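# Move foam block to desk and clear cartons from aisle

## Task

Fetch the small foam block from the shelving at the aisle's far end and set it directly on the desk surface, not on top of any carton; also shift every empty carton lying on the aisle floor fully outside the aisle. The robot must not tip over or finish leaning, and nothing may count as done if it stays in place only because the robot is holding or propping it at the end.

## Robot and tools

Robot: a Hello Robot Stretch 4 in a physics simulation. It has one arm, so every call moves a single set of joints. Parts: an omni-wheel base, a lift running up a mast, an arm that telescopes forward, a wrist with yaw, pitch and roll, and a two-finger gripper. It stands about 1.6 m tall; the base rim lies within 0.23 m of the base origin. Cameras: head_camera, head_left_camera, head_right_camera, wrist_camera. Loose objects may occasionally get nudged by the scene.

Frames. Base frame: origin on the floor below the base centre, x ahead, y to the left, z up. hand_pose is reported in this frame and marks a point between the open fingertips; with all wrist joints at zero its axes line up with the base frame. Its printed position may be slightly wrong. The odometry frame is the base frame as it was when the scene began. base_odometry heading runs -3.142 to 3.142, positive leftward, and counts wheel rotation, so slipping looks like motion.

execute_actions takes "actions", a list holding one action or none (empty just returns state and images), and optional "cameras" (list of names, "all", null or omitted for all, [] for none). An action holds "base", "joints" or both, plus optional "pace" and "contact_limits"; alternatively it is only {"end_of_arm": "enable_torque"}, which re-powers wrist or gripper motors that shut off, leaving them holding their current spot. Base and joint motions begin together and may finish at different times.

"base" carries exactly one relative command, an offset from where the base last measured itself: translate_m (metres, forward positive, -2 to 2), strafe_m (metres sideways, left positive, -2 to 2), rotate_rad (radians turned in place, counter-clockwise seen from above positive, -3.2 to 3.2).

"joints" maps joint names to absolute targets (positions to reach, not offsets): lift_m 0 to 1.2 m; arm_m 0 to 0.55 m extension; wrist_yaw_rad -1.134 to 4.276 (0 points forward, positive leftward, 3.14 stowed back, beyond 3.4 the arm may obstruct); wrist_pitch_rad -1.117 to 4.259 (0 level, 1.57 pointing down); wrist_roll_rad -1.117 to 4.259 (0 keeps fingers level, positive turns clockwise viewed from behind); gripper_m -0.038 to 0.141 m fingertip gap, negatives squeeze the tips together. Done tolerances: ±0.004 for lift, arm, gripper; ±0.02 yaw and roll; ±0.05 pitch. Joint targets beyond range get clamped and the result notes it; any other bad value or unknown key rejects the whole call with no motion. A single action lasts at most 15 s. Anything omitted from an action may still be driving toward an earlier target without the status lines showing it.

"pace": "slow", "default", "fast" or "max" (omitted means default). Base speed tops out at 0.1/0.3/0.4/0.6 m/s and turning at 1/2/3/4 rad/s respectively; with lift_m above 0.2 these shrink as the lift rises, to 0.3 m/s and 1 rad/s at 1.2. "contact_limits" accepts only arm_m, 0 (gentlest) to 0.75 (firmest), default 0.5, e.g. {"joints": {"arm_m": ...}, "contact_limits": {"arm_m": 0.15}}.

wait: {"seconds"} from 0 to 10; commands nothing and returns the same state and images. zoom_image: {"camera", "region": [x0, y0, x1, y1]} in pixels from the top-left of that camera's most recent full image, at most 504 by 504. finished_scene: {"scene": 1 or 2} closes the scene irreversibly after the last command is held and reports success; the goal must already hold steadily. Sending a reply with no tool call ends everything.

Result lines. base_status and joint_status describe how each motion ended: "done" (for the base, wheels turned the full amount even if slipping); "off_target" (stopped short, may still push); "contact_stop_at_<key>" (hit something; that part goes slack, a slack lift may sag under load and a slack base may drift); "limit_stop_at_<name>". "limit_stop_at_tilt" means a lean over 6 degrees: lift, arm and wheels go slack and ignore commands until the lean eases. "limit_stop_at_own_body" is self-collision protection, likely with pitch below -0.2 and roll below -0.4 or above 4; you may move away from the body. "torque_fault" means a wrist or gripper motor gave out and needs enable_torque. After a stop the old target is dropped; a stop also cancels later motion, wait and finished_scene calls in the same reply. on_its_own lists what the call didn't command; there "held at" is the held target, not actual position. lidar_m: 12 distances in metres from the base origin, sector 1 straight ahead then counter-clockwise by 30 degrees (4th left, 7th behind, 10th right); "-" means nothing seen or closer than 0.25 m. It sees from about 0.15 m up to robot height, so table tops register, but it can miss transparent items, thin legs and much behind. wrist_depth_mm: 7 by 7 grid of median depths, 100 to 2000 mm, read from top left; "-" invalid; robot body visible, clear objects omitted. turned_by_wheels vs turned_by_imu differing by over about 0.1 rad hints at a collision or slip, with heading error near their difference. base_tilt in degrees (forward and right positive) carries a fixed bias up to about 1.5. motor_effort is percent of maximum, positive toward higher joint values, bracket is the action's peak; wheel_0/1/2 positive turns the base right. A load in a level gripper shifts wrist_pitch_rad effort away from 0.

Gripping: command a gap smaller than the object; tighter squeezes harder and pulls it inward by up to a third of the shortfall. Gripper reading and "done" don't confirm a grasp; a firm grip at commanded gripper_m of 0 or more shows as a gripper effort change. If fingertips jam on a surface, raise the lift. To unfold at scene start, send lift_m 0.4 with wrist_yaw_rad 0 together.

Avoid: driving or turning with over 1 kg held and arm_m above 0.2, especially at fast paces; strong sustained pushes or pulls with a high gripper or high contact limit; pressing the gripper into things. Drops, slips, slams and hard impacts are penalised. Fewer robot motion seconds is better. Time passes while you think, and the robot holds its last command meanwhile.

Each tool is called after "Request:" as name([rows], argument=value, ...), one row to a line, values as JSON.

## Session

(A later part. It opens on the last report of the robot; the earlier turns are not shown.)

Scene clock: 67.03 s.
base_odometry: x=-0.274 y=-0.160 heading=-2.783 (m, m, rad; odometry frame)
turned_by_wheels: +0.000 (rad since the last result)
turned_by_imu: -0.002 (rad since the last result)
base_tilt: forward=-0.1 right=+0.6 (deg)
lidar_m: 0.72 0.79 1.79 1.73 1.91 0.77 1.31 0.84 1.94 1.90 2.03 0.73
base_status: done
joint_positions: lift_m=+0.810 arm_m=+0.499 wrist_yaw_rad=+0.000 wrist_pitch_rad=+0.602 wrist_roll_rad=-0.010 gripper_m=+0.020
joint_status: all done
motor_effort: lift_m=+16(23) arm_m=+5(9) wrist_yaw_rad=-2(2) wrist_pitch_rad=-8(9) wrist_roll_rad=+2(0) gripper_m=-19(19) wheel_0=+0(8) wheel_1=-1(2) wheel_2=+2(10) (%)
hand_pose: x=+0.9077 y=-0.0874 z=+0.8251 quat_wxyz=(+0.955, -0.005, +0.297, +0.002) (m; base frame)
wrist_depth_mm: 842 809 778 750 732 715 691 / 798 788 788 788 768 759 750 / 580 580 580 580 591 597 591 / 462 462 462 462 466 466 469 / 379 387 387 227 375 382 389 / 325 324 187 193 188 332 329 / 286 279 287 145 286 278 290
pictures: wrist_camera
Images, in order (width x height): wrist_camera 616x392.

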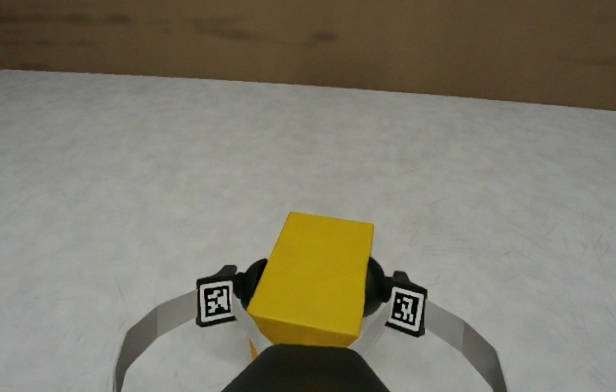

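Request:
execute_actions([
  {"joints":{"lift_m":0.747}},
], cameras=[])

Request:
execute_actions([
  {"joints":{"gripper_m":0.1}},
], cameras=[])

Request:
execute_actions([
  {"joints":{"lift_m":0.82,"arm_m":0.4},"pace":"fast"},
], cameras=["wrist_camera","head_right_camera"])

Scene clock: 68.57 s.
base_odometry: x=-0.274 y=-0.160 heading=-2.783 (m, m, rad; odometry frame)
turned_by_wheels: +0.000 (rad since the last result)
turned_by_imu: +0.000 (rad since the last result)
base_tilt: forward=+0.0 right=+0.7 (deg)
lidar_m: 0.71 0.80 1.75 1.75 1.89 0.75 1.32 0.85 1.95 1.91 2.05 0.74
base_status: not commanded
joint_positions: lift_m=+0.747 arm_m=+0.499 wrist_yaw_rad=+0.000 wrist_pitch_rad=+0.602 wrist_roll_rad=-0.010 gripper_m=+0.020
joint_status: all done
motor_effort: lift_m=+16(15) arm_m=+5(5) wrist_yaw_rad=+0(0) wrist_pitch_rad=-8(8) wrist_roll_rad=+1(0) gripper_m=-20(19) wheel_0=+0(0) wheel_1=-1(1) wheel_2=+2(2) (%)
hand_pose: x=+0.9077 y=-0.0874 z=+0.7622 quat_wxyz=(+0.955, -0.005, +0.297, +0.002) (m; base frame)
wrist_depth_mm: 820 809 778 759 741 715 691 / 603 615 603 609 615 621 627 / 452 449 449 449 455 459 459 / 355 357 359 357 359 362 364 / 296 296 298 226 289 300 300 / 252 254 188 193 187 256 255 / 222 217 222 145 223 216 226
pictures: none
No camera images: the call's "cameras" was empty. Leave "cameras" out to get every camera's image.

Scene clock: 70.20 s.
base_odometry: x=-0.274 y=-0.160 heading=-2.783 (m, m, rad; odometry frame)
turned_by_wheels: +0.000 (rad since the last result)
turned_by_imu: +0.000 (rad since the last result)
base_tilt: forward=+0.1 right=+0.7 (deg)
lidar_m: 0.71 0.78 1.77 1.73 1.89 0.75 1.31 0.88 1.96 1.89 2.05 0.76
base_status: not commanded
joint_positions: lift_m=+0.747 arm_m=+0.499 wrist_yaw_rad=+0.000 wrist_pitch_rad=+0.602 wrist_roll_rad=-0.010 gripper_m=+0.100
joint_status: all done
motor_effort: lift_m=+16(16) arm_m=+5(5) wrist_yaw_rad=+1(0) wrist_pitch_rad=-7(8) wrist_roll_rad=+1(1) gripper_m=-2(19) wheel_0=+0(0) wheel_1=-1(1) wheel_2=+2(2) (%)
hand_pose: x=+0.9077 y=-0.0874 z=+0.7622 quat_wxyz=(+0.955, -0.005, +0.297, +0.002) (m; base frame)
wrist_depth_mm: 820 809 778 759 732 707 699 / 615 609 609 603 615 621 634 / 455 452 449 452 455 455 452 / 355 357 362 362 362 362 362 / 296 297 297 245 290 300 298 / 252 253 219 202 200 255 255 / 221 220 222 122 223 222 228
pictures: none
No camera images: the call's "cameras" was empty. Leave "cameras" out to get every camera's image.

Scene clock: 71.30 s.
base_odometry: x=-0.274 y=-0.160 heading=-2.783 (m, m, rad; odometry frame)
turned_by_wheels: +0.000 (rad since the last result)
turned_by_imu: +0.000 (rad since the last result)
base_tilt: forward=+0.1 right=+0.7 (deg)
lidar_m: 0.71 0.80 1.78 1.72 1.91 0.78 1.30 0.86 1.94 1.88 2.07 0.74
base_status: not commanded
joint_positions: lift_m=+0.820 arm_m=+0.401 wrist_yaw_rad=+0.000 wrist_pitch_rad=+0.602 wrist_roll_rad=-0.010 gripper_m=+0.100
joint_status: all done
motor_effort: lift_m=+25(26) arm_m=-5(5) wrist_yaw_rad=+1(1) wrist_pitch_rad=-7(7) wrist_roll_rad=+1(1) gripper_m=-2(1) wheel_0=+0(0) wheel_1=-1(1) wheel_2=+2(2) (%)
hand_pose: x=+0.8096 y=-0.0875 z=+0.8345 quat_wxyz=(+0.955, -0.005, +0.296, +0.001) (m; base frame)
wrist_depth_mm: 946 917 878 854 820 798 778 / 798 809 809 809 820 854 809 / 603 597 603 603 609 615 615 / 477 480 480 480 480 484 480 / 394 394 399 349 399 399 399 / 338 338 218 330 200 340 340 / 297 296 297 122 297 297 300
pictures: head_right_camera, wrist_camera
Images, in order (width x height): head_right_camera 420x672, wrist_camera 616x392.

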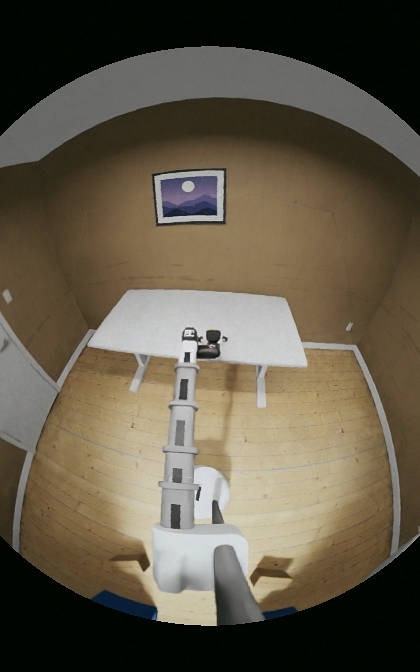

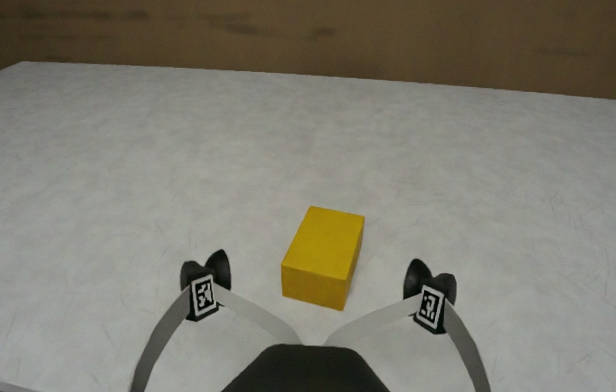

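Request:
finished_scene(scene=2)

The scene is finished: the task was done.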